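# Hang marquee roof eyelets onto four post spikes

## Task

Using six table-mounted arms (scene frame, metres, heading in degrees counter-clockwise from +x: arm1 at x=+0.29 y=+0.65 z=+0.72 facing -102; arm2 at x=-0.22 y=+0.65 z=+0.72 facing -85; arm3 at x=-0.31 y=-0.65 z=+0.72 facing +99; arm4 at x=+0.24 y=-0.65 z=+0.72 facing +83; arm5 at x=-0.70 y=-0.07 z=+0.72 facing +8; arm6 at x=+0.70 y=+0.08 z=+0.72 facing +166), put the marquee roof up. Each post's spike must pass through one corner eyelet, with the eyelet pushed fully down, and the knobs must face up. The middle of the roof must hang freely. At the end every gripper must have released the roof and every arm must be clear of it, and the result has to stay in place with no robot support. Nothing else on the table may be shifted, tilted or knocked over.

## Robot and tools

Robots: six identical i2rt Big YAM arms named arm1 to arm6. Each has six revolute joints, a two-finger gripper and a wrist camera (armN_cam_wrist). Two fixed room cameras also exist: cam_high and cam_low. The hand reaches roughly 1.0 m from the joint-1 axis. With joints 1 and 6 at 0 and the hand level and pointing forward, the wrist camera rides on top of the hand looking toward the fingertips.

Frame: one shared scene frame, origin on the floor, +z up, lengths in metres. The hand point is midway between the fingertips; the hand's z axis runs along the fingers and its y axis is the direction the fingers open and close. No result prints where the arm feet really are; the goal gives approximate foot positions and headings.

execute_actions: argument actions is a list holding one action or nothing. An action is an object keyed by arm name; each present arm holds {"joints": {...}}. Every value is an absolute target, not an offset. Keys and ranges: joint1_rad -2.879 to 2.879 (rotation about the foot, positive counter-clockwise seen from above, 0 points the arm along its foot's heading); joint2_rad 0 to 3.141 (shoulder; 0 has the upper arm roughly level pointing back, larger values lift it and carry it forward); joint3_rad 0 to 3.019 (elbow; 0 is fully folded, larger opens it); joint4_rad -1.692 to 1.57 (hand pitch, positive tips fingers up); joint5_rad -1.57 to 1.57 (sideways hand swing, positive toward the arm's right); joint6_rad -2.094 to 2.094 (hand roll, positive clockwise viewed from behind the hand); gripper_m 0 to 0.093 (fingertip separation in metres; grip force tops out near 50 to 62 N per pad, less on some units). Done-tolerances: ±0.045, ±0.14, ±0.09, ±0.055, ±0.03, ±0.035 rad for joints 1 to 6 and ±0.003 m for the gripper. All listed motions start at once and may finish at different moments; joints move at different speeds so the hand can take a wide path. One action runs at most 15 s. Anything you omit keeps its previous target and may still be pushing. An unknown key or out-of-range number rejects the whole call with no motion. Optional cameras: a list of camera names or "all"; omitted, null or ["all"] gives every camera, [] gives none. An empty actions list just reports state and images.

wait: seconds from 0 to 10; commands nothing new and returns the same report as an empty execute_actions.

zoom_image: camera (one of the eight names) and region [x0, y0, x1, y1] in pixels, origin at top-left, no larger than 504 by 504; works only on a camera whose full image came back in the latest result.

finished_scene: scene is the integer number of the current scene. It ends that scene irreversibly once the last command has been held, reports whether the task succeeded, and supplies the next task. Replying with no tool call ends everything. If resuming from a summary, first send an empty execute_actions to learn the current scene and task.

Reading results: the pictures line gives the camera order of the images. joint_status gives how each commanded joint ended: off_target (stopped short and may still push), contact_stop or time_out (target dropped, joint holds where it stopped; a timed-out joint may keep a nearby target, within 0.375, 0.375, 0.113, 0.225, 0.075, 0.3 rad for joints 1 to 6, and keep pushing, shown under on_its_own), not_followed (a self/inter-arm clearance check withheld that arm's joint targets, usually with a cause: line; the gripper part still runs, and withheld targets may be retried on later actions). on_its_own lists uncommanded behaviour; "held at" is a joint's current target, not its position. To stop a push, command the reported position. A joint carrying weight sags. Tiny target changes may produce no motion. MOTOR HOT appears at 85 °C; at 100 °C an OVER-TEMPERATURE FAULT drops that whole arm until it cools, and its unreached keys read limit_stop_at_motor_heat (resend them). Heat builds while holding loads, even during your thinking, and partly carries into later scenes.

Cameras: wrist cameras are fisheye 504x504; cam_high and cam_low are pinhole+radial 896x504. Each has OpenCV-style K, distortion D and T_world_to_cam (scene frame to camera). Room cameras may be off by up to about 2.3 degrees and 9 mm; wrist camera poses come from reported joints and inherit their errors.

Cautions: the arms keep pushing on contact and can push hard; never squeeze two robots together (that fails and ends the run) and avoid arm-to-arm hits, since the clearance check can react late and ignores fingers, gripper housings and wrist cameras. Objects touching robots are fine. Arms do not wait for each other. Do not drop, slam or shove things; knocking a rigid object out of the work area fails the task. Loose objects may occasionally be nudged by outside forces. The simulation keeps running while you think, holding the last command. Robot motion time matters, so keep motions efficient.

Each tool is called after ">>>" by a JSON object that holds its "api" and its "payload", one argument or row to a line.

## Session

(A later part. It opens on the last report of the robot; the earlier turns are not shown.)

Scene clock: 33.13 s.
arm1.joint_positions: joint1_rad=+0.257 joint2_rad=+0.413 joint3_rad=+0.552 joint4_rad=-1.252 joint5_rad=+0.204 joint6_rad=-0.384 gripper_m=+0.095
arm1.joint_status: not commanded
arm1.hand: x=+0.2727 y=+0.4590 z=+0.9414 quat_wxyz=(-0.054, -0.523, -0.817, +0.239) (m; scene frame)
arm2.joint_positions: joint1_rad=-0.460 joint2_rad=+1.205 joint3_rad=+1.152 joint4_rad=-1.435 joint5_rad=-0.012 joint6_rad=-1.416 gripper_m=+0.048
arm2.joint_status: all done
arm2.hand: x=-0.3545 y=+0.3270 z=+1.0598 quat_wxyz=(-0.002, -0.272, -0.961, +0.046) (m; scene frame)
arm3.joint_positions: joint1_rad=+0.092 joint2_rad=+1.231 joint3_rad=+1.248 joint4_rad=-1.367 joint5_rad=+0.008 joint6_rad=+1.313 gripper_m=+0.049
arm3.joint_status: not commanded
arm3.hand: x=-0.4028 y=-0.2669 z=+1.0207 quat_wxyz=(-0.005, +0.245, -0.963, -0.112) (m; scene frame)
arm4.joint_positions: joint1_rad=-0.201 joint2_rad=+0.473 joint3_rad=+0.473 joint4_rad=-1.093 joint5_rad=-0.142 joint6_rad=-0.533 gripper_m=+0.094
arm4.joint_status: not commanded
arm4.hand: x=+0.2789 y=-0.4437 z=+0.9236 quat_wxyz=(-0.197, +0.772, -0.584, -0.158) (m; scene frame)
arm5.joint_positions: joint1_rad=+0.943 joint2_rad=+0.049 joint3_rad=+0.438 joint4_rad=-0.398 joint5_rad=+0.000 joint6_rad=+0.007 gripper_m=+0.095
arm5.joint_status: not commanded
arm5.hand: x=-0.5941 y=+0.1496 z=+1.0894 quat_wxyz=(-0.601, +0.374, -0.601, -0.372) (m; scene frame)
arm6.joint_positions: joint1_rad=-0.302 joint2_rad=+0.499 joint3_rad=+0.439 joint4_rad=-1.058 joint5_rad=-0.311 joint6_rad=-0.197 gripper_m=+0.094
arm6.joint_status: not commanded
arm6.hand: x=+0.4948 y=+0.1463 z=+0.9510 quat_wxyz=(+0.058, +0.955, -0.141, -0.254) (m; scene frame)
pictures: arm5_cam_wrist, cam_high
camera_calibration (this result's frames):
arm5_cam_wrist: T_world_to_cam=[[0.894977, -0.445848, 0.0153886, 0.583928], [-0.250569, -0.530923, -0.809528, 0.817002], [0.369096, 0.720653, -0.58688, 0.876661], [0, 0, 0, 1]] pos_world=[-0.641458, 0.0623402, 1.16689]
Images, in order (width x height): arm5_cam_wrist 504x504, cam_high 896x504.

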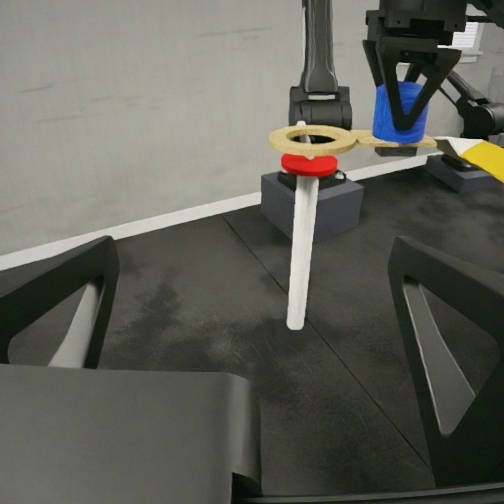

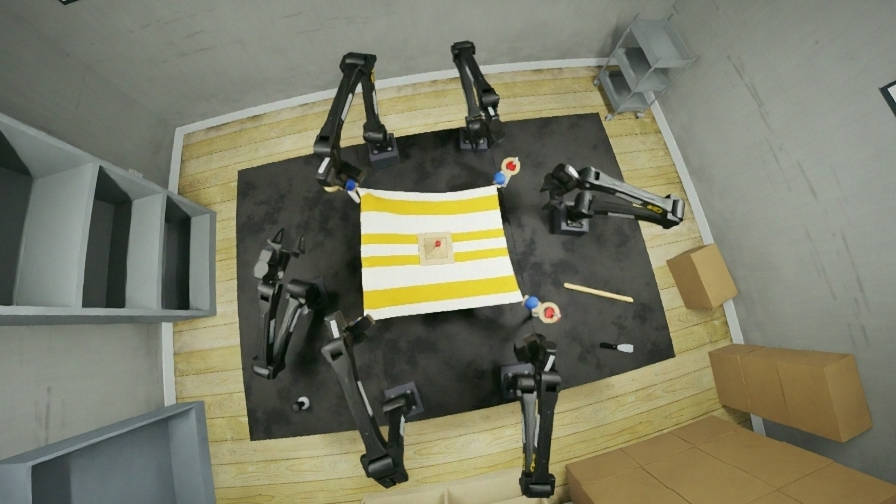

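Through. Seat, release, clear.

>>> {"api": "execute_actions", "payload": {
  "actions": [
    {"arm2":{"joints":{"joint3_rad":0.98,"joint4_rad":-1.27}},"arm3":{"joints":{"joint3_rad":1.15,"joint4_rad":-1.37}}}
  ],
  "cameras": ["arm5_cam_wrist"]
}}

>>> {"api": "execute_actions", "payload": {
  "actions": [
    {"arm2":{"joints":{"gripper_m":0.09}},"arm3":{"joints":{"gripper_m":0.09}}}
  ],
  "cameras": []
}}

>>> {"api": "execute_actions", "payload": {
  "actions": [
    {"arm2":{"joints":{"joint3_rad":1.4,"joint4_rad":-1.65}},"arm3":{"joints":{"joint3_rad":1.55,"joint4_rad":-1.65}}}
  ],
  "cameras": ["cam_high","cam_low","arm5_cam_wrist"]
}}

Scene clock: 34.33 s.
arm1.joint_positions: joint1_rad=+0.257 joint2_rad=+0.413 joint3_rad=+0.552 joint4_rad=-1.252 joint5_rad=+0.204 joint6_rad=-0.384 gripper_m=+0.095
arm1.joint_status: not commanded
arm1.hand: x=+0.2727 y=+0.4590 z=+0.9414 quat_wxyz=(-0.054, -0.523, -0.817, +0.239) (m; scene frame)
arm2.joint_positions: joint1_rad=-0.460 joint2_rad=+1.180 joint3_rad=+1.016 joint4_rad=-1.260 joint5_rad=-0.011 joint6_rad=-1.420 gripper_m=+0.048
arm2.joint_status: all done
arm2.hand: x=-0.3552 y=+0.3253 z=+1.0170 quat_wxyz=(+0.002, -0.269, -0.960, +0.077) (m; scene frame)
arm3.joint_positions: joint1_rad=+0.090 joint2_rad=+1.225 joint3_rad=+1.214 joint4_rad=-1.354 joint5_rad=+0.007 joint6_rad=+1.313 gripper_m=+0.049
arm3.joint_status: all done
arm3.hand: x=-0.4007 y=-0.2722 z=+1.0090 quat_wxyz=(-0.005, +0.244, -0.964, -0.105) (m; scene frame)
arm4.joint_positions: joint1_rad=-0.201 joint2_rad=+0.473 joint3_rad=+0.473 joint4_rad=-1.093 joint5_rad=-0.142 joint6_rad=-0.533 gripper_m=+0.094
arm4.joint_status: not commanded
arm4.hand: x=+0.2789 y=-0.4437 z=+0.9236 quat_wxyz=(-0.197, +0.772, -0.584, -0.158) (m; scene frame)
arm5.joint_positions: joint1_rad=+0.943 joint2_rad=+0.049 joint3_rad=+0.438 joint4_rad=-0.398 joint5_rad=+0.000 joint6_rad=+0.007 gripper_m=+0.095
arm5.joint_status: not commanded
arm5.hand: x=-0.5941 y=+0.1496 z=+1.0894 quat_wxyz=(-0.601, +0.374, -0.601, -0.372) (m; scene frame)
arm6.joint_positions: joint1_rad=-0.302 joint2_rad=+0.499 joint3_rad=+0.439 joint4_rad=-1.058 joint5_rad=-0.311 joint6_rad=-0.197 gripper_m=+0.094
arm6.joint_status: not commanded
arm6.hand: x=+0.4948 y=+0.1463 z=+0.9510 quat_wxyz=(+0.058, +0.955, -0.141, -0.254) (m; scene frame)
pictures: arm5_cam_wrist
camera_calibration (this result's frames):
arm5_cam_wrist: T_world_to_cam=[[0.894977, -0.445848, 0.0153886, 0.583928], [-0.250569, -0.530923, -0.809528, 0.817002], [0.369096, 0.720653, -0.58688, 0.876661], [0, 0, 0, 1]] pos_world=[-0.641458, 0.0623402, 1.16689]
Images, in order (width x height): arm5_cam_wrist 504x504.

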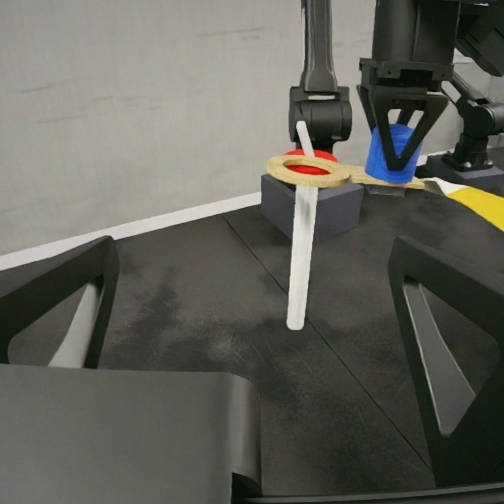

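Scene clock: 35.20 s.
arm1.joint_positions: joint1_rad=+0.257 joint2_rad=+0.413 joint3_rad=+0.552 joint4_rad=-1.252 joint5_rad=+0.204 joint6_rad=-0.384 gripper_m=+0.095
arm1.joint_status: not commanded
arm1.hand: x=+0.2727 y=+0.4590 z=+0.9414 quat_wxyz=(-0.054, -0.523, -0.817, +0.239) (m; scene frame)
arm2.joint_positions: joint1_rad=-0.470 joint2_rad=+1.182 joint3_rad=+0.973 joint4_rad=-1.259 joint5_rad=-0.002 joint6_rad=-1.426 gripper_m=+0.090
arm2.joint_status: all done
arm2.hand: x=-0.3544 y=+0.3392 z=+0.9990 quat_wxyz=(+0.004, -0.272, -0.961, +0.055) (m; scene frame)
arm3.joint_positions: joint1_rad=+0.091 joint2_rad=+1.257 joint3_rad=+1.158 joint4_rad=-1.360 joint5_rad=+0.004 joint6_rad=+1.313 gripper_m=+0.090
arm3.joint_status: all done
arm3.hand: x=-0.3988 y=-0.2844 z=+0.9738 quat_wxyz=(-0.002, +0.246, -0.967, -0.058) (m; scene frame)
arm4.joint_positions: joint1_rad=-0.201 joint2_rad=+0.473 joint3_rad=+0.473 joint4_rad=-1.093 joint5_rad=-0.142 joint6_rad=-0.533 gripper_m=+0.094
arm4.joint_status: not commanded
arm4.hand: x=+0.2789 y=-0.4437 z=+0.9236 quat_wxyz=(-0.197, +0.772, -0.584, -0.158) (m; scene frame)
arm5.joint_positions: joint1_rad=+0.943 joint2_rad=+0.049 joint3_rad=+0.438 joint4_rad=-0.398 joint5_rad=+0.000 joint6_rad=+0.007 gripper_m=+0.095
arm5.joint_status: not commanded
arm5.hand: x=-0.5941 y=+0.1496 z=+1.0894 quat_wxyz=(-0.601, +0.374, -0.601, -0.372) (m; scene frame)
arm6.joint_positions: joint1_rad=-0.302 joint2_rad=+0.499 joint3_rad=+0.439 joint4_rad=-1.058 joint5_rad=-0.311 joint6_rad=-0.197 gripper_m=+0.094
arm6.joint_status: not commanded
arm6.hand: x=+0.4948 y=+0.1463 z=+0.9510 quat_wxyz=(+0.058, +0.955, -0.141, -0.254) (m; scene frame)
pictures: none
No camera images: the call's "cameras" was empty. Leave "cameras" out to get every camera's image.

Scene clock: 36.33 s.
arm1.joint_positions: joint1_rad=+0.257 joint2_rad=+0.413 joint3_rad=+0.552 joint4_rad=-1.252 joint5_rad=+0.204 joint6_rad=-0.384 gripper_m=+0.095
arm1.joint_status: not commanded
arm1.hand: x=+0.2727 y=+0.4590 z=+0.9414 quat_wxyz=(-0.054, -0.523, -0.817, +0.239) (m; scene frame)
arm2.joint_positions: joint1_rad=-0.470 joint2_rad=+1.186 joint3_rad=+1.361 joint4_rad=-1.634 joint5_rad=-0.002 joint6_rad=-1.426 gripper_m=+0.090
arm2.joint_status: all done
arm2.hand: x=-0.3569 y=+0.3346 z=+1.1455 quat_wxyz=(+0.005, -0.271, -0.961, +0.059) (m; scene frame)
arm3.joint_positions: joint1_rad=+0.091 joint2_rad=+1.247 joint3_rad=+1.513 joint4_rad=-1.637 joint5_rad=+0.003 joint6_rad=+1.313 gripper_m=+0.090
arm3.joint_status: all done
arm3.hand: x=-0.4002 y=-0.2793 z=+1.1145 quat_wxyz=(-0.003, +0.245, -0.964, -0.102) (m; scene frame)
arm4.joint_positions: joint1_rad=-0.201 joint2_rad=+0.473 joint3_rad=+0.473 joint4_rad=-1.093 joint5_rad=-0.142 joint6_rad=-0.533 gripper_m=+0.094
arm4.joint_status: not commanded
arm4.hand: x=+0.2789 y=-0.4437 z=+0.9236 quat_wxyz=(-0.197, +0.772, -0.584, -0.158) (m; scene frame)
arm5.joint_positions: joint1_rad=+0.943 joint2_rad=+0.049 joint3_rad=+0.438 joint4_rad=-0.398 joint5_rad=+0.000 joint6_rad=+0.007 gripper_m=+0.095
arm5.joint_status: not commanded
arm5.hand: x=-0.5941 y=+0.1496 z=+1.0894 quat_wxyz=(-0.601, +0.374, -0.601, -0.372) (m; scene frame)
arm6.joint_positions: joint1_rad=-0.302 joint2_rad=+0.499 joint3_rad=+0.439 joint4_rad=-1.058 joint5_rad=-0.311 joint6_rad=-0.197 gripper_m=+0.094
arm6.joint_status: not commanded
arm6.hand: x=+0.4948 y=+0.1463 z=+0.9510 quat_wxyz=(+0.058, +0.955, -0.141, -0.254) (m; scene frame)
pictures: arm5_cam_wrist, cam_high, cam_low
camera_calibration (this result's frames):
arm5_cam_wrist: T_world_to_cam=[[0.894977, -0.445848, 0.0153886, 0.583928], [-0.250569, -0.530923, -0.809528, 0.817002], [0.369096, 0.720653, -0.58688, 0.876661], [0, 0, 0, 1]] pos_world=[-0.641458, 0.0623402, 1.16689]
Images, in order (width x height): arm5_cam_wrist 504x504, cam_high 896x504, cam_low 896x504.

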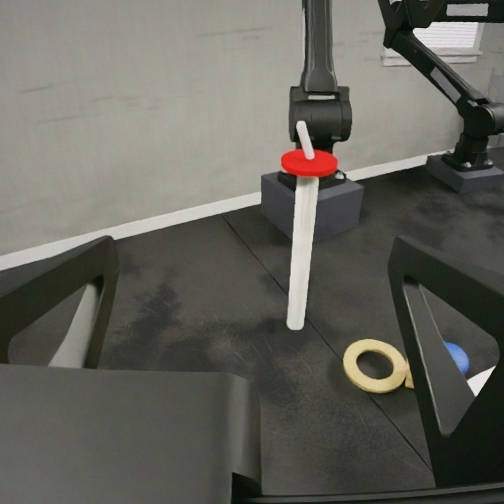

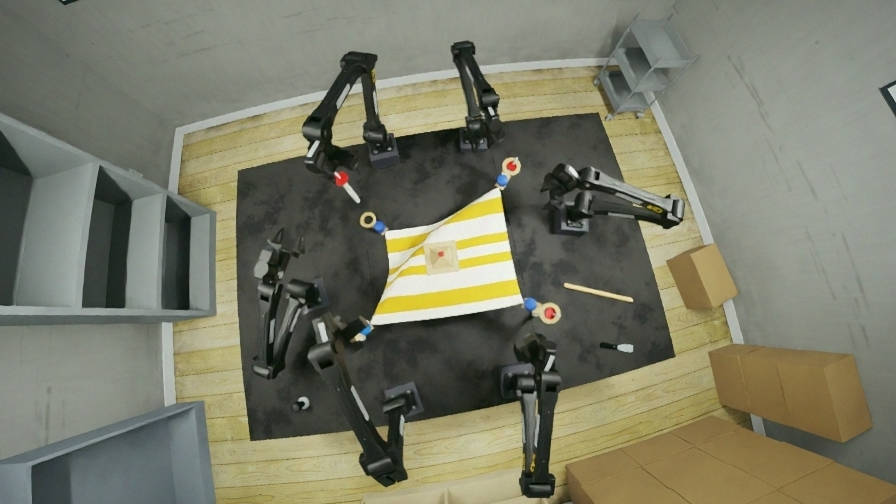

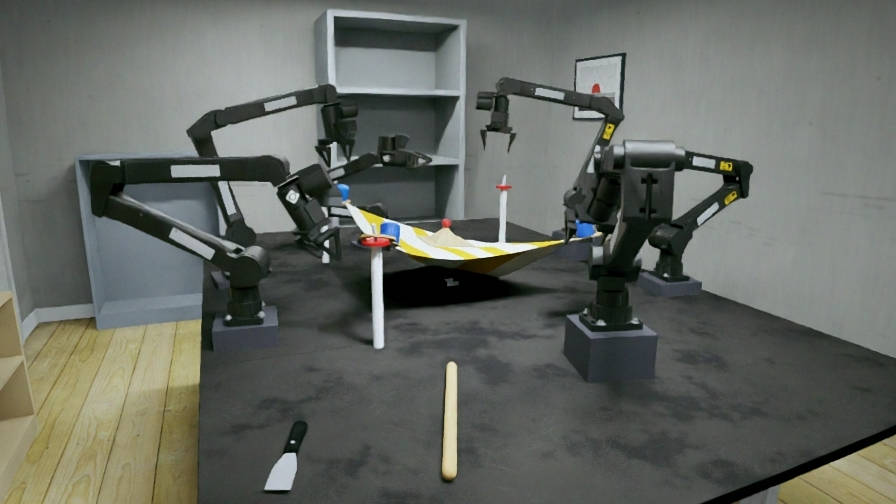

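>>> {"api": "execute_actions", "payload": {
  "actions": [
    {"arm2":{"joints":{"joint1_rad":-0.11,"joint2_rad":1.6,"joint3_rad":1.1,"joint4_rad":-1.07,"joint6_rad":-1.0,"gripper_m":0.09}}}
  ],
  "cameras": ["arm2_cam_wrist","cam_high"]
}}

Scene clock: 38.77 s.
arm1.joint_positions: joint1_rad=+0.257 joint2_rad=+0.413 joint3_rad=+0.552 joint4_rad=-1.252 joint5_rad=+0.204 joint6_rad=-0.384 gripper_m=+0.095
arm1.joint_status: not commanded
arm1.hand: x=+0.2727 y=+0.4590 z=+0.9414 quat_wxyz=(-0.054, -0.523, -0.817, +0.239) (m; scene frame)
arm2.joint_positions: joint1_rad=-0.100 joint2_rad=+1.607 joint3_rad=+1.075 joint4_rad=-1.087 joint5_rad=+0.000 joint6_rad=-1.015 gripper_m=+0.090
arm2.joint_status: all done
arm2.hand: x=-0.2358 y=+0.2303 z=+0.8843 quat_wxyz=(+0.005, -0.292, -0.956, -0.019) (m; scene frame)
arm3.joint_positions: joint1_rad=+0.091 joint2_rad=+1.247 joint3_rad=+1.513 joint4_rad=-1.637 joint5_rad=+0.003 joint6_rad=+1.313 gripper_m=+0.090
arm3.joint_status: not commanded
arm3.hand: x=-0.4002 y=-0.2793 z=+1.1145 quat_wxyz=(-0.003, +0.245, -0.964, -0.102) (m; scene frame)
arm4.joint_positions: joint1_rad=-0.201 joint2_rad=+0.473 joint3_rad=+0.473 joint4_rad=-1.093 joint5_rad=-0.142 joint6_rad=-0.533 gripper_m=+0.094
arm4.joint_status: not commanded
arm4.hand: x=+0.2789 y=-0.4437 z=+0.9236 quat_wxyz=(-0.197, +0.772, -0.584, -0.158) (m; scene frame)
arm5.joint_positions: joint1_rad=+0.943 joint2_rad=+0.049 joint3_rad=+0.438 joint4_rad=-0.398 joint5_rad=+0.000 joint6_rad=+0.007 gripper_m=+0.095
arm5.joint_status: not commanded
arm5.hand: x=-0.5941 y=+0.1496 z=+1.0894 quat_wxyz=(-0.601, +0.374, -0.601, -0.372) (m; scene frame)
arm6.joint_positions: joint1_rad=-0.302 joint2_rad=+0.499 joint3_rad=+0.439 joint4_rad=-1.058 joint5_rad=-0.311 joint6_rad=-0.197 gripper_m=+0.094
arm6.joint_status: not commanded
arm6.hand: x=+0.4948 y=+0.1463 z=+0.9510 quat_wxyz=(+0.058, +0.955, -0.141, -0.254) (m; scene frame)
pictures: arm2_cam_wrist, cam_high
camera_calibration (this result's frames):
arm2_cam_wrist: T_world_to_cam=[[-0.549567, -0.833548, -0.0563391, 0.114277], [-0.689037, 0.414089, 0.594776, -0.772465], [-0.472444, 0.365689, -0.801915, 0.631105], [0, 0, 0, 1]] pos_world=[-0.171292, 0.184337, 0.971974]
Images, in order (width x height): arm2_cam_wrist 504x504, cam_high 896x504.

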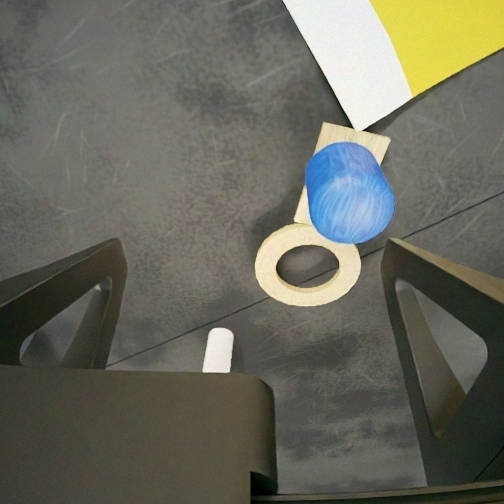

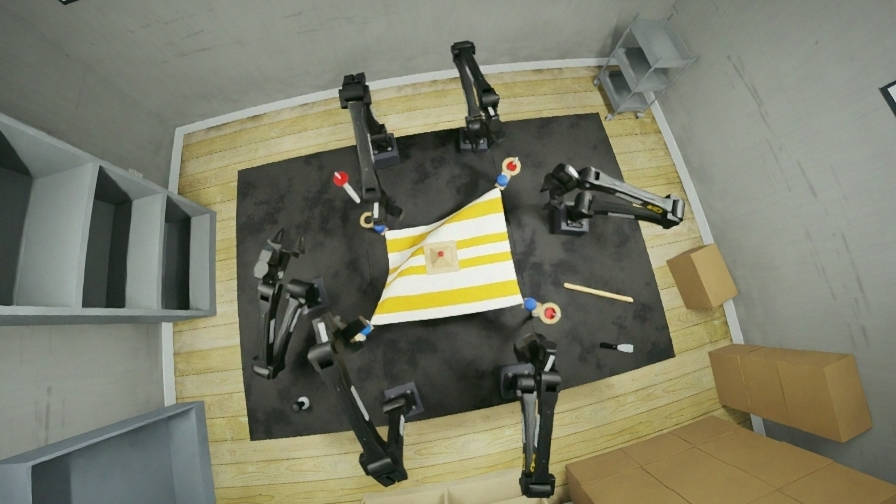

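>>> {"api": "execute_actions", "payload": {
  "actions": [
    {"arm2":{"joints":{"joint1_rad":-0.23,"joint2_rad":1.75,"joint3_rad":1.17,"joint4_rad":-0.98,"joint6_rad":-0.9}}}
  ],
  "cameras": []
}}

>>> {"api": "execute_actions", "payload": {
  "actions": [
    {"arm2":{"joints":{"joint2_rad":1.88,"joint3_rad":1.06,"joint4_rad":-0.72}}}
  ],
  "cameras": ["arm2_cam_wrist"]
}}

Scene clock: 40.30 s.
arm1.joint_positions: joint1_rad=+0.257 joint2_rad=+0.413 joint3_rad=+0.552 joint4_rad=-1.252 joint5_rad=+0.204 joint6_rad=-0.384 gripper_m=+0.095
arm1.joint_status: not commanded
arm1.hand: x=+0.2727 y=+0.4590 z=+0.9414 quat_wxyz=(-0.054, -0.523, -0.817, +0.239) (m; scene frame)
arm2.joint_positions: joint1_rad=-0.240 joint2_rad=+1.755 joint3_rad=+1.145 joint4_rad=-0.991 joint5_rad=+0.000 joint6_rad=-0.915 gripper_m=+0.090
arm2.joint_status: all done
arm2.hand: x=-0.3017 y=+0.1941 z=+0.8429 quat_wxyz=(+0.002, -0.404, -0.915, -0.011) (m; scene frame)
arm3.joint_positions: joint1_rad=+0.091 joint2_rad=+1.247 joint3_rad=+1.513 joint4_rad=-1.637 joint5_rad=+0.003 joint6_rad=+1.313 gripper_m=+0.090
arm3.joint_status: not commanded
arm3.hand: x=-0.4002 y=-0.2793 z=+1.1145 quat_wxyz=(-0.003, +0.245, -0.964, -0.102) (m; scene frame)
arm4.joint_positions: joint1_rad=-0.201 joint2_rad=+0.473 joint3_rad=+0.473 joint4_rad=-1.093 joint5_rad=-0.142 joint6_rad=-0.533 gripper_m=+0.094
arm4.joint_status: not commanded
arm4.hand: x=+0.2789 y=-0.4437 z=+0.9236 quat_wxyz=(-0.197, +0.772, -0.584, -0.158) (m; scene frame)
arm5.joint_positions: joint1_rad=+0.943 joint2_rad=+0.049 joint3_rad=+0.438 joint4_rad=-0.398 joint5_rad=+0.000 joint6_rad=+0.007 gripper_m=+0.095
arm5.joint_status: not commanded
arm5.hand: x=-0.5941 y=+0.1496 z=+1.0894 quat_wxyz=(-0.601, +0.374, -0.601, -0.372) (m; scene frame)
arm6.joint_positions: joint1_rad=-0.302 joint2_rad=+0.499 joint3_rad=+0.439 joint4_rad=-1.058 joint5_rad=-0.311 joint6_rad=-0.197 gripper_m=+0.094
arm6.joint_status: not commanded
arm6.hand: x=+0.4948 y=+0.1463 z=+0.9510 quat_wxyz=(+0.058, +0.955, -0.141, -0.254) (m; scene frame)
pictures: none
No camera images: the call's "cameras" was empty. Leave "cameras" out to get every camera's image.

Scene clock: 41.30 s.
arm1.joint_positions: joint1_rad=+0.257 joint2_rad=+0.413 joint3_rad=+0.552 joint4_rad=-1.252 joint5_rad=+0.204 joint6_rad=-0.384 gripper_m=+0.095
arm1.joint_status: not commanded
arm1.hand: x=+0.2727 y=+0.4590 z=+0.9414 quat_wxyz=(-0.054, -0.523, -0.817, +0.239) (m; scene frame)
arm2.joint_positions: joint1_rad=-0.240 joint2_rad=+1.892 joint3_rad=+1.046 joint4_rad=-0.738 joint5_rad=+0.000 joint6_rad=-0.914 gripper_m=+0.090
arm2.joint_status: all done
arm2.hand: x=-0.3003 y=+0.2010 z=+0.7536 quat_wxyz=(+0.000, -0.404, -0.915, -0.003) (m; scene frame)
arm3.joint_positions: joint1_rad=+0.091 joint2_rad=+1.247 joint3_rad=+1.513 joint4_rad=-1.637 joint5_rad=+0.003 joint6_rad=+1.313 gripper_m=+0.090
arm3.joint_status: not commanded
arm3.hand: x=-0.4002 y=-0.2793 z=+1.1145 quat_wxyz=(-0.003, +0.245, -0.964, -0.102) (m; scene frame)
arm4.joint_positions: joint1_rad=-0.201 joint2_rad=+0.473 joint3_rad=+0.473 joint4_rad=-1.093 joint5_rad=-0.142 joint6_rad=-0.533 gripper_m=+0.094
arm4.joint_status: not commanded
arm4.hand: x=+0.2789 y=-0.4437 z=+0.9236 quat_wxyz=(-0.197, +0.772, -0.584, -0.158) (m; scene frame)
arm5.joint_positions: joint1_rad=+0.943 joint2_rad=+0.049 joint3_rad=+0.438 joint4_rad=-0.398 joint5_rad=+0.000 joint6_rad=+0.007 gripper_m=+0.095
arm5.joint_status: not commanded
arm5.hand: x=-0.5941 y=+0.1496 z=+1.0894 quat_wxyz=(-0.601, +0.374, -0.601, -0.372) (m; scene frame)
arm6.joint_positions: joint1_rad=-0.302 joint2_rad=+0.499 joint3_rad=+0.439 joint4_rad=-1.058 joint5_rad=-0.311 joint6_rad=-0.197 gripper_m=+0.094
arm6.joint_status: not commanded
arm6.hand: x=+0.4948 y=+0.1463 z=+0.9510 quat_wxyz=(+0.058, +0.955, -0.141, -0.254) (m; scene frame)
pictures: arm2_cam_wrist
camera_calibration (this result's frames):
arm2_cam_wrist: T_world_to_cam=[[-0.732575, -0.680149, -0.0270478, -0.060795], [-0.565231, 0.585698, 0.580923, -0.713927], [-0.379272, 0.440858, -0.813509, 0.528175], [0, 0, 0, 1]] pos_world=[-0.247749, 0.143946, 0.842767]
Images, in order (width x height): arm2_cam_wrist 504x504.

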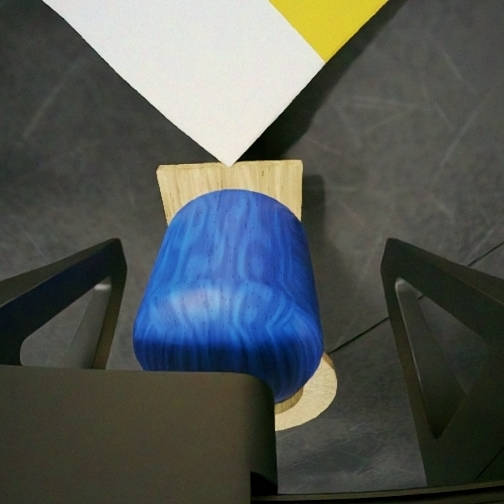

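>>> {"api": "execute_actions", "payload": {
  "actions": [
    {"arm2":{"joints":{"gripper_m":0.04}}}
  ],
  "cameras": []
}}

>>> {"api": "execute_actions", "payload": {
  "actions": [
    {"arm2":{"joints":{"joint2_rad":1.3,"joint3_rad":1.4,"joint4_rad":-1.65}}}
  ],
  "cameras": []
}}

>>> {"api": "execute_actions", "payload": {
  "actions": [
    {"arm2":{"joints":{"joint1_rad":-0.46,"joint2_rad":1.2,"joint3_rad":1.37,"joint6_rad":-1.42}}}
  ],
  "cameras": ["arm2_cam_wrist","arm5_cam_wrist","cam_high"]
}}

Scene clock: 42.33 s.
arm1.joint_positions: joint1_rad=+0.257 joint2_rad=+0.413 joint3_rad=+0.552 joint4_rad=-1.252 joint5_rad=+0.204 joint6_rad=-0.384 gripper_m=+0.095
arm1.joint_status: not commanded
arm1.hand: x=+0.2727 y=+0.4590 z=+0.9414 quat_wxyz=(-0.054, -0.523, -0.817, +0.239) (m; scene frame)
arm2.joint_positions: joint1_rad=-0.240 joint2_rad=+1.892 joint3_rad=+1.046 joint4_rad=-0.736 joint5_rad=+0.000 joint6_rad=-0.913 gripper_m=+0.048
arm2.joint_status: gripper_m off_target (ended at +0.048, target +0.040)
arm2.hand: x=-0.3003 y=+0.2005 z=+0.7536 quat_wxyz=(+0.000, -0.405, -0.914, -0.002) (m; scene frame)
arm3.joint_positions: joint1_rad=+0.091 joint2_rad=+1.247 joint3_rad=+1.513 joint4_rad=-1.637 joint5_rad=+0.003 joint6_rad=+1.313 gripper_m=+0.090
arm3.joint_status: not commanded
arm3.hand: x=-0.4002 y=-0.2793 z=+1.1145 quat_wxyz=(-0.003, +0.245, -0.964, -0.102) (m; scene frame)
arm4.joint_positions: joint1_rad=-0.201 joint2_rad=+0.473 joint3_rad=+0.473 joint4_rad=-1.093 joint5_rad=-0.142 joint6_rad=-0.533 gripper_m=+0.094
arm4.joint_status: not commanded
arm4.hand: x=+0.2789 y=-0.4437 z=+0.9236 quat_wxyz=(-0.197, +0.772, -0.584, -0.158) (m; scene frame)
arm5.joint_positions: joint1_rad=+0.943 joint2_rad=+0.049 joint3_rad=+0.438 joint4_rad=-0.398 joint5_rad=+0.000 joint6_rad=+0.007 gripper_m=+0.095
arm5.joint_status: not commanded
arm5.hand: x=-0.5941 y=+0.1496 z=+1.0894 quat_wxyz=(-0.601, +0.374, -0.601, -0.372) (m; scene frame)
arm6.joint_positions: joint1_rad=-0.302 joint2_rad=+0.499 joint3_rad=+0.439 joint4_rad=-1.058 joint5_rad=-0.311 joint6_rad=-0.197 gripper_m=+0.094
arm6.joint_status: not commanded
arm6.hand: x=+0.4948 y=+0.1463 z=+0.9510 quat_wxyz=(+0.058, +0.955, -0.141, -0.254) (m; scene frame)
pictures: none
No camera images: the call's "cameras" was empty. Leave "cameras" out to get every camera's image.

Scene clock: 43.87 s.
arm1.joint_positions: joint1_rad=+0.257 joint2_rad=+0.413 joint3_rad=+0.552 joint4_rad=-1.252 joint5_rad=+0.204 joint6_rad=-0.384 gripper_m=+0.095
arm1.joint_status: not commanded
arm1.hand: x=+0.2727 y=+0.4590 z=+0.9414 quat_wxyz=(-0.054, -0.523, -0.817, +0.239) (m; scene frame)
arm2.joint_positions: joint1_rad=-0.238 joint2_rad=+1.315 joint3_rad=+1.385 joint4_rad=-1.630 joint5_rad=+0.000 joint6_rad=-0.911 gripper_m=+0.048
arm2.joint_status: all done
arm2.hand: x=-0.2857 y=+0.2827 z=+1.1119 quat_wxyz=(-0.003, -0.405, -0.914, +0.009) (m; scene frame)
arm3.joint_positions: joint1_rad=+0.091 joint2_rad=+1.247 joint3_rad=+1.513 joint4_rad=-1.637 joint5_rad=+0.003 joint6_rad=+1.313 gripper_m=+0.090
arm3.joint_status: not commanded
arm3.hand: x=-0.4002 y=-0.2793 z=+1.1145 quat_wxyz=(-0.003, +0.245, -0.964, -0.102) (m; scene frame)
arm4.joint_positions: joint1_rad=-0.201 joint2_rad=+0.473 joint3_rad=+0.473 joint4_rad=-1.093 joint5_rad=-0.142 joint6_rad=-0.533 gripper_m=+0.094
arm4.joint_status: not commanded
arm4.hand: x=+0.2789 y=-0.4437 z=+0.9236 quat_wxyz=(-0.197, +0.772, -0.584, -0.158) (m; scene frame)
arm5.joint_positions: joint1_rad=+0.943 joint2_rad=+0.049 joint3_rad=+0.438 joint4_rad=-0.398 joint5_rad=+0.000 joint6_rad=+0.007 gripper_m=+0.095
arm5.joint_status: not commanded
arm5.hand: x=-0.5941 y=+0.1496 z=+1.0894 quat_wxyz=(-0.601, +0.374, -0.601, -0.372) (m; scene frame)
arm6.joint_positions: joint1_rad=-0.302 joint2_rad=+0.499 joint3_rad=+0.439 joint4_rad=-1.058 joint5_rad=-0.311 joint6_rad=-0.197 gripper_m=+0.094
arm6.joint_status: not commanded
arm6.hand: x=+0.4948 y=+0.1463 z=+0.9510 quat_wxyz=(+0.058, +0.955, -0.141, -0.254) (m; scene frame)
pictures: none
No camera images: the call's "cameras" was empty. Leave "cameras" out to get every camera's image.

Scene clock: 45.40 s.
arm1.joint_positions: joint1_rad=+0.257 joint2_rad=+0.413 joint3_rad=+0.552 joint4_rad=-1.252 joint5_rad=+0.204 joint6_rad=-0.384 gripper_m=+0.095
arm1.joint_status: not commanded
arm1.hand: x=+0.2727 y=+0.4590 z=+0.9414 quat_wxyz=(-0.054, -0.523, -0.817, +0.239) (m; scene frame)
arm2.joint_positions: joint1_rad=-0.453 joint2_rad=+1.208 joint3_rad=+1.355 joint4_rad=-1.630 joint5_rad=-0.011 joint6_rad=-1.387 gripper_m=+0.048
arm2.joint_status: all done
arm2.hand: x=-0.3517 y=+0.3279 z=+1.1357 quat_wxyz=(-0.003, -0.282, -0.958, +0.048) (m; scene frame)
arm3.joint_positions: joint1_rad=+0.091 joint2_rad=+1.247 joint3_rad=+1.513 joint4_rad=-1.637 joint5_rad=+0.003 joint6_rad=+1.313 gripper_m=+0.090
arm3.joint_status: not commanded
arm3.hand: x=-0.4002 y=-0.2793 z=+1.1145 quat_wxyz=(-0.003, +0.245, -0.964, -0.102) (m; scene frame)
arm4.joint_positions: joint1_rad=-0.201 joint2_rad=+0.473 joint3_rad=+0.473 joint4_rad=-1.093 joint5_rad=-0.142 joint6_rad=-0.533 gripper_m=+0.094
arm4.joint_status: not commanded
arm4.hand: x=+0.2789 y=-0.4437 z=+0.9236 quat_wxyz=(-0.197, +0.772, -0.584, -0.158) (m; scene frame)
arm5.joint_positions: joint1_rad=+0.943 joint2_rad=+0.049 joint3_rad=+0.438 joint4_rad=-0.398 joint5_rad=+0.000 joint6_rad=+0.007 gripper_m=+0.095
arm5.joint_status: not commanded
arm5.hand: x=-0.5941 y=+0.1496 z=+1.0894 quat_wxyz=(-0.601, +0.374, -0.601, -0.372) (m; scene frame)
arm6.joint_positions: joint1_rad=-0.302 joint2_rad=+0.499 joint3_rad=+0.439 joint4_rad=-1.058 joint5_rad=-0.311 joint6_rad=-0.197 gripper_m=+0.094
arm6.joint_status: not commanded
arm6.hand: x=+0.4948 y=+0.1463 z=+0.9510 quat_wxyz=(+0.058, +0.955, -0.141, -0.254) (m; scene frame)
pictures: arm2_cam_wrist, arm5_cam_wrist, cam_high
camera_calibration (this result's frames):
arm2_cam_wrist: T_world_to_cam=[[-0.532147, -0.843851, 0.0688082, 0.0134819], [-0.683946, 0.476362, 0.552537, -1.01295], [-0.499036, 0.24697, -0.830644, 0.80446], [0, 0, 0, 1]] pos_world=[-0.284171, 0.295229, 1.22698]
arm5_cam_wrist: T_world_to_cam=[[0.894977, -0.445848, 0.0153886, 0.583928], [-0.250569, -0.530923, -0.809528, 0.817002], [0.369096, 0.720653, -0.58688, 0.876661], [0, 0, 0, 1]] pos_world=[-0.641458, 0.0623402, 1.16689]
Images, in order (width x height): arm2_cam_wrist 504x504, arm5_cam_wrist 504x504, cam_high 896x504.

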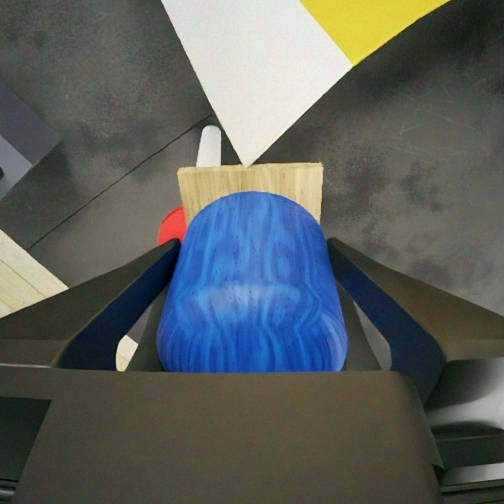

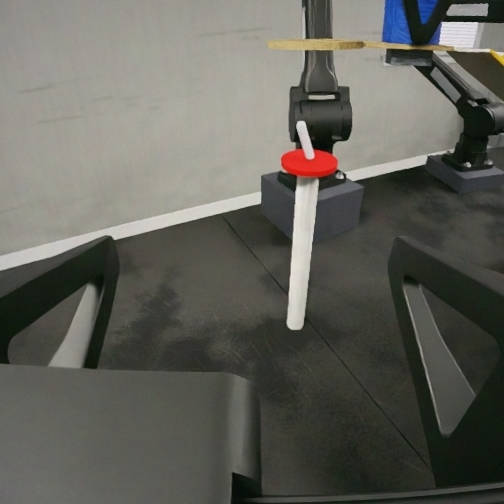

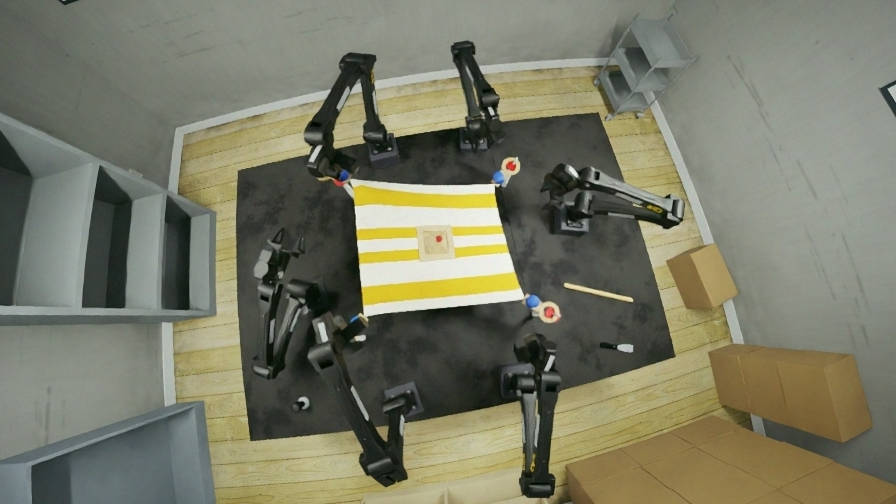

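Looks aligned; the spike leans. Lower partly.

>>> {"api": "execute_actions", "payload": {
  "actions": [
    {"arm2":{"joints":{"joint1_rad":-0.47,"joint3_rad":1.15,"joint4_rad":-1.44,"joint6_rad":-1.42}}}
  ],
  "cameras": ["arm2_cam_wrist","arm5_cam_wrist"]
}}

Scene clock: 46.50 s.
arm1.joint_positions: joint1_rad=+0.257 joint2_rad=+0.413 joint3_rad=+0.552 joint4_rad=-1.252 joint5_rad=+0.204 joint6_rad=-0.384 gripper_m=+0.095
arm1.joint_status: not commanded
arm1.hand: x=+0.2727 y=+0.4590 z=+0.9414 quat_wxyz=(-0.054, -0.523, -0.817, +0.239) (m; scene frame)
arm2.joint_positions: joint1_rad=-0.453 joint2_rad=+1.209 joint3_rad=+1.140 joint4_rad=-1.449 joint5_rad=-0.009 joint6_rad=-1.390 gripper_m=+0.048
arm2.joint_status: all done
arm2.hand: x=-0.3502 y=+0.3319 z=+1.0532 quat_wxyz=(-0.003, -0.281, -0.959, +0.031) (m; scene frame)
arm3.joint_positions: joint1_rad=+0.091 joint2_rad=+1.247 joint3_rad=+1.513 joint4_rad=-1.637 joint5_rad=+0.003 joint6_rad=+1.313 gripper_m=+0.090
arm3.joint_status: not commanded
arm3.hand: x=-0.4002 y=-0.2793 z=+1.1145 quat_wxyz=(-0.003, +0.245, -0.964, -0.102) (m; scene frame)
arm4.joint_positions: joint1_rad=-0.201 joint2_rad=+0.473 joint3_rad=+0.473 joint4_rad=-1.093 joint5_rad=-0.142 joint6_rad=-0.533 gripper_m=+0.094
arm4.joint_status: not commanded
arm4.hand: x=+0.2789 y=-0.4437 z=+0.9236 quat_wxyz=(-0.197, +0.772, -0.584, -0.158) (m; scene frame)
arm5.joint_positions: joint1_rad=+0.943 joint2_rad=+0.049 joint3_rad=+0.438 joint4_rad=-0.398 joint5_rad=+0.000 joint6_rad=+0.007 gripper_m=+0.095
arm5.joint_status: not commanded
arm5.hand: x=-0.5941 y=+0.1496 z=+1.0894 quat_wxyz=(-0.601, +0.374, -0.601, -0.372) (m; scene frame)
arm6.joint_positions: joint1_rad=-0.302 joint2_rad=+0.499 joint3_rad=+0.439 joint4_rad=-1.058 joint5_rad=-0.311 joint6_rad=-0.197 gripper_m=+0.094
arm6.joint_status: not commanded
arm6.hand: x=+0.4948 y=+0.1463 z=+0.9510 quat_wxyz=(+0.058, +0.955, -0.141, -0.254) (m; scene frame)
pictures: arm2_cam_wrist, arm5_cam_wrist
camera_calibration (this result's frames):
arm2_cam_wrist: T_world_to_cam=[[-0.530822, -0.846724, 0.0358561, 0.0594525], [-0.690881, 0.456851, 0.560331, -0.972365], [-0.490826, 0.272664, -0.827493, 0.726713], [0, 0, 0, 1]] pos_world=[-0.28354, 0.296417, 1.14406]
arm5_cam_wrist: T_world_to_cam=[[0.894977, -0.445848, 0.0153886, 0.583928], [-0.250569, -0.530923, -0.809528, 0.817002], [0.369096, 0.720653, -0.58688, 0.876661], [0, 0, 0, 1]] pos_world=[-0.641458, 0.0623402, 1.16689]
Images, in order (width x height): arm2_cam_wrist 504x504, arm5_cam_wrist 504x504.

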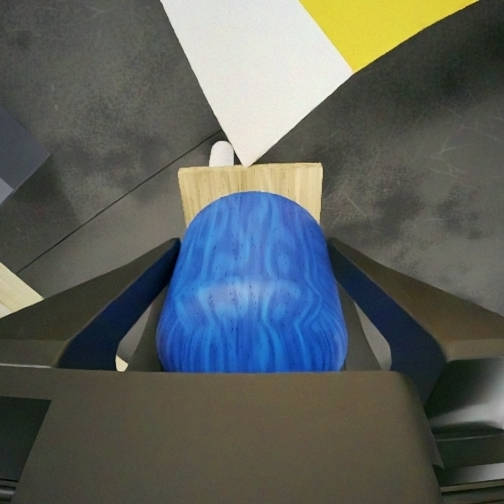

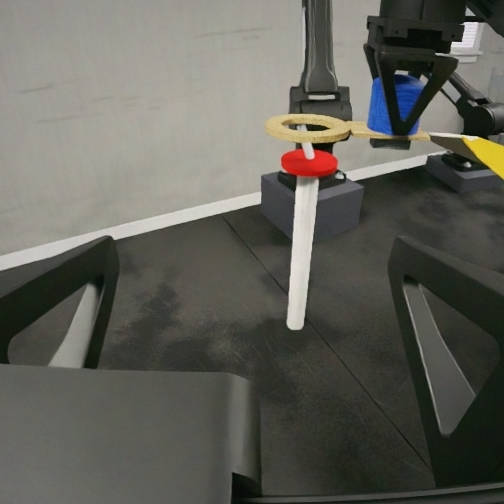

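Spike is in ring. Lower.

>>> {"api": "execute_actions", "payload": {
  "actions": [
    {"arm2":{"joints":{"joint3_rad":0.98,"joint4_rad":-1.3,"joint2_rad":1.22}}}
  ],
  "cameras": ["arm5_cam_wrist","cam_high"]
}}

Scene clock: 47.53 s.
arm1.joint_positions: joint1_rad=+0.257 joint2_rad=+0.413 joint3_rad=+0.552 joint4_rad=-1.252 joint5_rad=+0.204 joint6_rad=-0.384 gripper_m=+0.095
arm1.joint_status: not commanded
arm1.hand: x=+0.2727 y=+0.4590 z=+0.9414 quat_wxyz=(-0.054, -0.523, -0.817, +0.239) (m; scene frame)
arm2.joint_positions: joint1_rad=-0.453 joint2_rad=+1.209 joint3_rad=+1.008 joint4_rad=-1.299 joint5_rad=-0.009 joint6_rad=-1.395 gripper_m=+0.048
arm2.joint_status: all done
arm2.hand: x=-0.3492 y=+0.3338 z=+1.0036 quat_wxyz=(-0.002, -0.279, -0.960, +0.040) (m; scene frame)
arm3.joint_positions: joint1_rad=+0.091 joint2_rad=+1.247 joint3_rad=+1.513 joint4_rad=-1.637 joint5_rad=+0.003 joint6_rad=+1.313 gripper_m=+0.090
arm3.joint_status: not commanded
arm3.hand: x=-0.4002 y=-0.2793 z=+1.1145 quat_wxyz=(-0.003, +0.245, -0.964, -0.102) (m; scene frame)
arm4.joint_positions: joint1_rad=-0.201 joint2_rad=+0.473 joint3_rad=+0.473 joint4_rad=-1.093 joint5_rad=-0.142 joint6_rad=-0.533 gripper_m=+0.094
arm4.joint_status: not commanded
arm4.hand: x=+0.2789 y=-0.4437 z=+0.9236 quat_wxyz=(-0.197, +0.772, -0.584, -0.158) (m; scene frame)
arm5.joint_positions: joint1_rad=+0.943 joint2_rad=+0.049 joint3_rad=+0.438 joint4_rad=-0.398 joint5_rad=+0.000 joint6_rad=+0.007 gripper_m=+0.095
arm5.joint_status: not commanded
arm5.hand: x=-0.5941 y=+0.1496 z=+1.0894 quat_wxyz=(-0.601, +0.374, -0.601, -0.372) (m; scene frame)
arm6.joint_positions: joint1_rad=-0.302 joint2_rad=+0.499 joint3_rad=+0.439 joint4_rad=-1.058 joint5_rad=-0.311 joint6_rad=-0.197 gripper_m=+0.094
arm6.joint_status: not commanded
arm6.hand: x=+0.4948 y=+0.1463 z=+0.9510 quat_wxyz=(+0.058, +0.955, -0.141, -0.254) (m; scene frame)
pictures: arm5_cam_wrist, cam_high
camera_calibration (this result's frames):
arm5_cam_wrist: T_world_to_cam=[[0.894977, -0.445848, 0.0153886, 0.583928], [-0.250569, -0.530923, -0.809528, 0.817002], [0.369096, 0.720653, -0.58688, 0.876661], [0, 0, 0, 1]] pos_world=[-0.641458, 0.0623402, 1.16689]
Images, in order (width x height): arm5_cam_wrist 504x504, cam_high 896x504.

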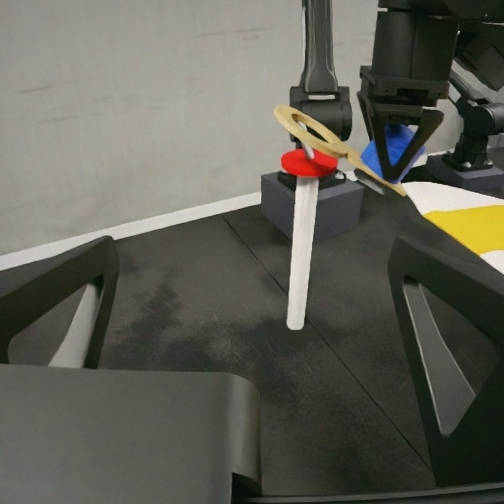

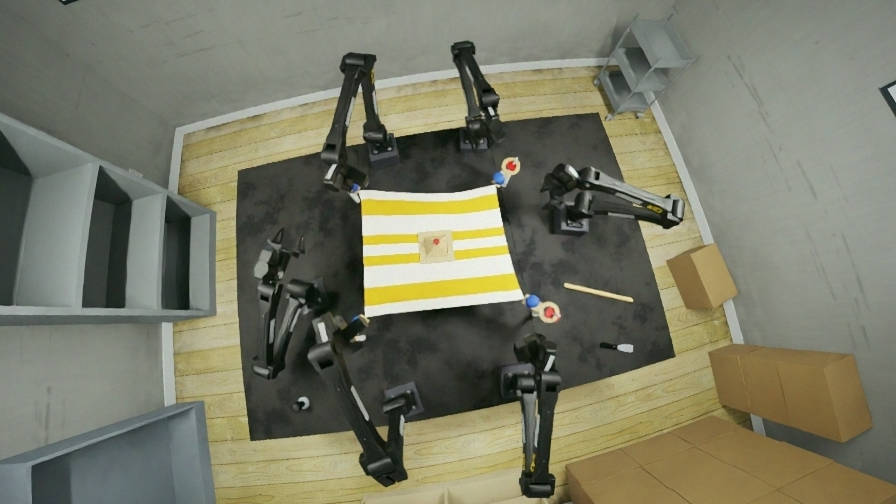

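>>> {"api": "execute_actions", "payload": {
  "actions": [
    {"arm2":{"joints":{"joint1_rad":-0.40,"joint3_rad":1.10,"joint4_rad":-1.39}}}
  ],
  "cameras": ["arm5_cam_wrist"]
}}

Scene clock: 48.60 s.
arm1.joint_positions: joint1_rad=+0.257 joint2_rad=+0.413 joint3_rad=+0.552 joint4_rad=-1.252 joint5_rad=+0.204 joint6_rad=-0.384 gripper_m=+0.095
arm1.joint_status: not commanded
arm1.hand: x=+0.2727 y=+0.4590 z=+0.9414 quat_wxyz=(-0.054, -0.523, -0.817, +0.239) (m; scene frame)
arm2.joint_positions: joint1_rad=-0.396 joint2_rad=+1.216 joint3_rad=+1.059 joint4_rad=-1.354 joint5_rad=-0.011 joint6_rad=-1.395 gripper_m=+0.048
arm2.joint_status: all done
arm2.hand: x=-0.3314 y=+0.3244 z=+1.0204 quat_wxyz=(-0.004, -0.251, -0.967, +0.034) (m; scene frame)
arm3.joint_positions: joint1_rad=+0.091 joint2_rad=+1.247 joint3_rad=+1.513 joint4_rad=-1.637 joint5_rad=+0.003 joint6_rad=+1.313 gripper_m=+0.090
arm3.joint_status: not commanded
arm3.hand: x=-0.4002 y=-0.2793 z=+1.1145 quat_wxyz=(-0.003, +0.245, -0.964, -0.102) (m; scene frame)
arm4.joint_positions: joint1_rad=-0.201 joint2_rad=+0.473 joint3_rad=+0.473 joint4_rad=-1.093 joint5_rad=-0.142 joint6_rad=-0.533 gripper_m=+0.094
arm4.joint_status: not commanded
arm4.hand: x=+0.2789 y=-0.4437 z=+0.9236 quat_wxyz=(-0.197, +0.772, -0.584, -0.158) (m; scene frame)
arm5.joint_positions: joint1_rad=+0.943 joint2_rad=+0.049 joint3_rad=+0.438 joint4_rad=-0.398 joint5_rad=+0.000 joint6_rad=+0.007 gripper_m=+0.095
arm5.joint_status: not commanded
arm5.hand: x=-0.5941 y=+0.1496 z=+1.0894 quat_wxyz=(-0.601, +0.374, -0.601, -0.372) (m; scene frame)
arm6.joint_positions: joint1_rad=-0.302 joint2_rad=+0.499 joint3_rad=+0.439 joint4_rad=-1.058 joint5_rad=-0.311 joint6_rad=-0.197 gripper_m=+0.094
arm6.joint_status: not commanded
arm6.hand: x=+0.4948 y=+0.1463 z=+0.9510 quat_wxyz=(+0.058, +0.955, -0.141, -0.254) (m; scene frame)
pictures: arm5_cam_wrist
camera_calibration (this result's frames):
arm5_cam_wrist: T_world_to_cam=[[0.894977, -0.445848, 0.0153886, 0.583928], [-0.250569, -0.530923, -0.809528, 0.817002], [0.369096, 0.720653, -0.58688, 0.876661], [0, 0, 0, 1]] pos_world=[-0.641458, 0.0623402, 1.16689]
Images, in order (width x height): arm5_cam_wrist 504x504.

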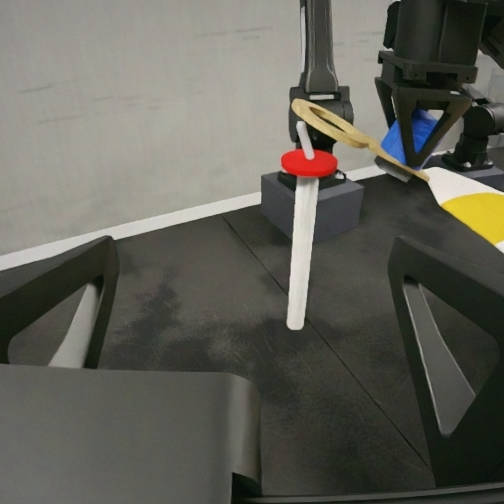

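>>> {"api": "execute_actions", "payload": {
  "actions": [
    {"arm2":{"joints":{"joint3_rad":1.37,"joint4_rad":-1.65}}}
  ],
  "cameras": []
}}

>>> {"api": "execute_actions", "payload": {
  "actions": [
    {"arm2":{"joints":{"joint1_rad":-0.23,"joint2_rad":1.75,"joint3_rad":1.17,"joint4_rad":-0.98,"joint6_rad":-1.1}}}
  ],
  "cameras": []
}}

>>> {"api": "execute_actions", "payload": {
  "actions": [
    {"arm2":{"joints":{"joint2_rad":1.88,"joint3_rad":1.09,"joint4_rad":-0.75}}}
  ],
  "cameras": []
}}

>>> {"api": "execute_actions", "payload": {
  "actions": [
    {"arm2":{"joints":{"gripper_m":0.09}}}
  ],
  "cameras": ["arm2_cam_wrist","arm5_cam_wrist"]
}}

Scene clock: 50.07 s.
arm1.joint_positions: joint1_rad=+0.257 joint2_rad=+0.413 joint3_rad=+0.552 joint4_rad=-1.252 joint5_rad=+0.204 joint6_rad=-0.384 gripper_m=+0.095
arm1.joint_status: not commanded
arm1.hand: x=+0.2727 y=+0.4590 z=+0.9414 quat_wxyz=(-0.054, -0.523, -0.817, +0.239) (m; scene frame)
arm2.joint_positions: joint1_rad=-0.396 joint2_rad=+1.229 joint3_rad=+1.331 joint4_rad=-1.613 joint5_rad=-0.011 joint6_rad=-1.395 gripper_m=+0.048
arm2.joint_status: all done
arm2.hand: x=-0.3340 y=+0.3180 z=+1.1200 quat_wxyz=(-0.004, -0.251, -0.967, +0.034) (m; scene frame)
arm3.joint_positions: joint1_rad=+0.091 joint2_rad=+1.247 joint3_rad=+1.513 joint4_rad=-1.637 joint5_rad=+0.003 joint6_rad=+1.313 gripper_m=+0.090
arm3.joint_status: not commanded
arm3.hand: x=-0.4002 y=-0.2793 z=+1.1145 quat_wxyz=(-0.003, +0.245, -0.964, -0.102) (m; scene frame)
arm4.joint_positions: joint1_rad=-0.201 joint2_rad=+0.473 joint3_rad=+0.473 joint4_rad=-1.093 joint5_rad=-0.142 joint6_rad=-0.533 gripper_m=+0.094
arm4.joint_status: not commanded
arm4.hand: x=+0.2789 y=-0.4437 z=+0.9236 quat_wxyz=(-0.197, +0.772, -0.584, -0.158) (m; scene frame)
arm5.joint_positions: joint1_rad=+0.943 joint2_rad=+0.049 joint3_rad=+0.438 joint4_rad=-0.398 joint5_rad=+0.000 joint6_rad=+0.007 gripper_m=+0.095
arm5.joint_status: not commanded
arm5.hand: x=-0.5941 y=+0.1496 z=+1.0894 quat_wxyz=(-0.601, +0.374, -0.601, -0.372) (m; scene frame)
arm6.joint_positions: joint1_rad=-0.302 joint2_rad=+0.499 joint3_rad=+0.439 joint4_rad=-1.058 joint5_rad=-0.311 joint6_rad=-0.197 gripper_m=+0.094
arm6.joint_status: not commanded
arm6.hand: x=+0.4948 y=+0.1463 z=+0.9510 quat_wxyz=(+0.058, +0.955, -0.141, -0.254) (m; scene frame)
pictures: none
No camera images: the call's "cameras" was empty. Leave "cameras" out to get every camera's image.

Scene clock: 51.40 s.
arm1.joint_positions: joint1_rad=+0.257 joint2_rad=+0.413 joint3_rad=+0.552 joint4_rad=-1.252 joint5_rad=+0.204 joint6_rad=-0.384 gripper_m=+0.095
arm1.joint_status: not commanded
arm1.hand: x=+0.2727 y=+0.4590 z=+0.9414 quat_wxyz=(-0.054, -0.523, -0.817, +0.239) (m; scene frame)
arm2.joint_positions: joint1_rad=-0.224 joint2_rad=+1.769 joint3_rad=+1.153 joint4_rad=-0.996 joint5_rad=-0.001 joint6_rad=-1.114 gripper_m=+0.048
arm2.joint_status: all done
arm2.hand: x=-0.2944 y=+0.1915 z=+0.8395 quat_wxyz=(+0.001, -0.303, -0.953, -0.016) (m; scene frame)
arm3.joint_positions: joint1_rad=+0.091 joint2_rad=+1.247 joint3_rad=+1.513 joint4_rad=-1.637 joint5_rad=+0.003 joint6_rad=+1.313 gripper_m=+0.090
arm3.joint_status: not commanded
arm3.hand: x=-0.4002 y=-0.2793 z=+1.1145 quat_wxyz=(-0.003, +0.245, -0.964, -0.102) (m; scene frame)
arm4.joint_positions: joint1_rad=-0.201 joint2_rad=+0.473 joint3_rad=+0.473 joint4_rad=-1.093 joint5_rad=-0.142 joint6_rad=-0.533 gripper_m=+0.094
arm4.joint_status: not commanded
arm4.hand: x=+0.2789 y=-0.4437 z=+0.9236 quat_wxyz=(-0.197, +0.772, -0.584, -0.158) (m; scene frame)
arm5.joint_positions: joint1_rad=+0.943 joint2_rad=+0.049 joint3_rad=+0.438 joint4_rad=-0.398 joint5_rad=+0.000 joint6_rad=+0.007 gripper_m=+0.095
arm5.joint_status: not commanded
arm5.hand: x=-0.5941 y=+0.1496 z=+1.0894 quat_wxyz=(-0.601, +0.374, -0.601, -0.372) (m; scene frame)
arm6.joint_positions: joint1_rad=-0.302 joint2_rad=+0.499 joint3_rad=+0.439 joint4_rad=-1.058 joint5_rad=-0.311 joint6_rad=-0.197 gripper_m=+0.094
arm6.joint_status: not commanded
arm6.hand: x=+0.4948 y=+0.1463 z=+0.9510 quat_wxyz=(+0.058, +0.955, -0.141, -0.254) (m; scene frame)
pictures: none
No camera images: the call's "cameras" was empty. Leave "cameras" out to get every camera's image.

Scene clock: 52.40 s.
arm1.joint_positions: joint1_rad=+0.257 joint2_rad=+0.413 joint3_rad=+0.552 joint4_rad=-1.252 joint5_rad=+0.204 joint6_rad=-0.384 gripper_m=+0.095
arm1.joint_status: not commanded
arm1.hand: x=+0.2727 y=+0.4590 z=+0.9414 quat_wxyz=(-0.054, -0.523, -0.817, +0.239) (m; scene frame)
arm2.joint_positions: joint1_rad=-0.226 joint2_rad=+1.881 joint3_rad=+1.081 joint4_rad=-0.770 joint5_rad=-0.002 joint6_rad=-1.113 gripper_m=+0.048
arm2.joint_status: all done
arm2.hand: x=-0.2959 y=+0.1872 z=+0.7682 quat_wxyz=(-0.003, -0.305, -0.952, +0.005) (m; scene frame)
arm3.joint_positions: joint1_rad=+0.091 joint2_rad=+1.247 joint3_rad=+1.513 joint4_rad=-1.637 joint5_rad=+0.003 joint6_rad=+1.313 gripper_m=+0.090
arm3.joint_status: not commanded
arm3.hand: x=-0.4002 y=-0.2793 z=+1.1145 quat_wxyz=(-0.003, +0.245, -0.964, -0.102) (m; scene frame)
arm4.joint_positions: joint1_rad=-0.201 joint2_rad=+0.473 joint3_rad=+0.473 joint4_rad=-1.093 joint5_rad=-0.142 joint6_rad=-0.533 gripper_m=+0.094
arm4.joint_status: not commanded
arm4.hand: x=+0.2789 y=-0.4437 z=+0.9236 quat_wxyz=(-0.197, +0.772, -0.584, -0.158) (m; scene frame)
arm5.joint_positions: joint1_rad=+0.943 joint2_rad=+0.049 joint3_rad=+0.438 joint4_rad=-0.398 joint5_rad=+0.000 joint6_rad=+0.007 gripper_m=+0.095
arm5.joint_status: not commanded
arm5.hand: x=-0.5941 y=+0.1496 z=+1.0894 quat_wxyz=(-0.601, +0.374, -0.601, -0.372) (m; scene frame)
arm6.joint_positions: joint1_rad=-0.302 joint2_rad=+0.499 joint3_rad=+0.439 joint4_rad=-1.058 joint5_rad=-0.311 joint6_rad=-0.197 gripper_m=+0.094
arm6.joint_status: not commanded
arm6.hand: x=+0.4948 y=+0.1463 z=+0.9510 quat_wxyz=(+0.058, +0.955, -0.141, -0.254) (m; scene frame)
pictures: none
No camera images: the call's "cameras" was empty. Leave "cameras" out to get every camera's image.

Scene clock: 53.00 s.
arm1.joint_positions: joint1_rad=+0.257 joint2_rad=+0.413 joint3_rad=+0.552 joint4_rad=-1.252 joint5_rad=+0.204 joint6_rad=-0.384 gripper_m=+0.095
arm1.joint_status: not commanded
arm1.hand: x=+0.2727 y=+0.4590 z=+0.9414 quat_wxyz=(-0.054, -0.523, -0.817, +0.239) (m; scene frame)
arm2.joint_positions: joint1_rad=-0.226 joint2_rad=+1.881 joint3_rad=+1.081 joint4_rad=-0.768 joint5_rad=-0.002 joint6_rad=-1.113 gripper_m=+0.090
arm2.joint_status: all done
arm2.hand: x=-0.2959 y=+0.1867 z=+0.7682 quat_wxyz=(-0.003, -0.305, -0.952, +0.006) (m; scene frame)
arm3.joint_positions: joint1_rad=+0.091 joint2_rad=+1.247 joint3_rad=+1.513 joint4_rad=-1.637 joint5_rad=+0.003 joint6_rad=+1.313 gripper_m=+0.090
arm3.joint_status: not commanded
arm3.hand: x=-0.4002 y=-0.2793 z=+1.1145 quat_wxyz=(-0.003, +0.245, -0.964, -0.102) (m; scene frame)
arm4.joint_positions: joint1_rad=-0.201 joint2_rad=+0.473 joint3_rad=+0.473 joint4_rad=-1.093 joint5_rad=-0.142 joint6_rad=-0.533 gripper_m=+0.094
arm4.joint_status: not commanded
arm4.hand: x=+0.2789 y=-0.4437 z=+0.9236 quat_wxyz=(-0.197, +0.772, -0.584, -0.158) (m; scene frame)
arm5.joint_positions: joint1_rad=+0.943 joint2_rad=+0.049 joint3_rad=+0.438 joint4_rad=-0.398 joint5_rad=+0.000 joint6_rad=+0.007 gripper_m=+0.095
arm5.joint_status: not commanded
arm5.hand: x=-0.5941 y=+0.1496 z=+1.0894 quat_wxyz=(-0.601, +0.374, -0.601, -0.372) (m; scene frame)
arm6.joint_positions: joint1_rad=-0.302 joint2_rad=+0.499 joint3_rad=+0.439 joint4_rad=-1.058 joint5_rad=-0.311 joint6_rad=-0.197 gripper_m=+0.094
arm6.joint_status: not commanded
arm6.hand: x=+0.4948 y=+0.1463 z=+0.9510 quat_wxyz=(+0.058, +0.955, -0.141, -0.254) (m; scene frame)
pictures: arm2_cam_wrist, arm5_cam_wrist
camera_calibration (this result's frames):
arm2_cam_wrist: T_world_to_cam=[[-0.572359, -0.819903, -0.0128192, -0.00434257], [-0.67646, 0.463272, 0.572522, -0.715132], [-0.463473, 0.33636, -0.819789, 0.547375], [0, 0, 0, 1]] pos_world=[-0.23255, 0.143626, 0.858106]
arm5_cam_wrist: T_world_to_cam=[[0.894977, -0.445848, 0.0153886, 0.583928], [-0.250569, -0.530923, -0.809528, 0.817002], [0.369096, 0.720653, -0.58688, 0.876661], [0, 0, 0, 1]] pos_world=[-0.641458, 0.0623402, 1.16689]
Images, in order (width x height): arm2_cam_wrist 504x504, arm5_cam_wrist 504x504.

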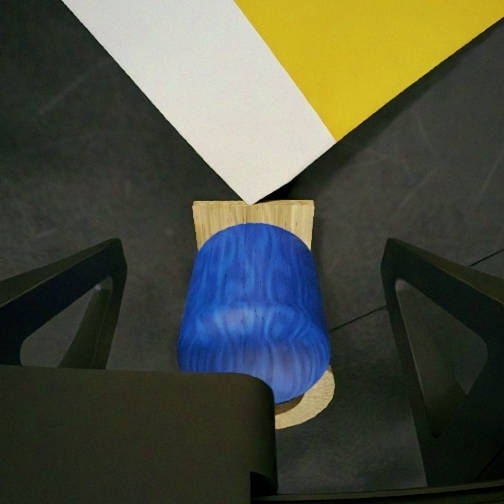

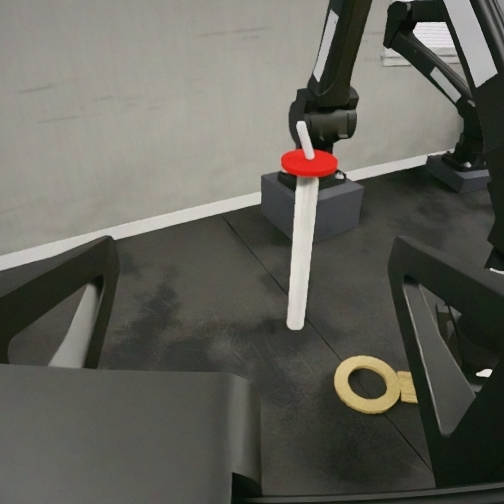

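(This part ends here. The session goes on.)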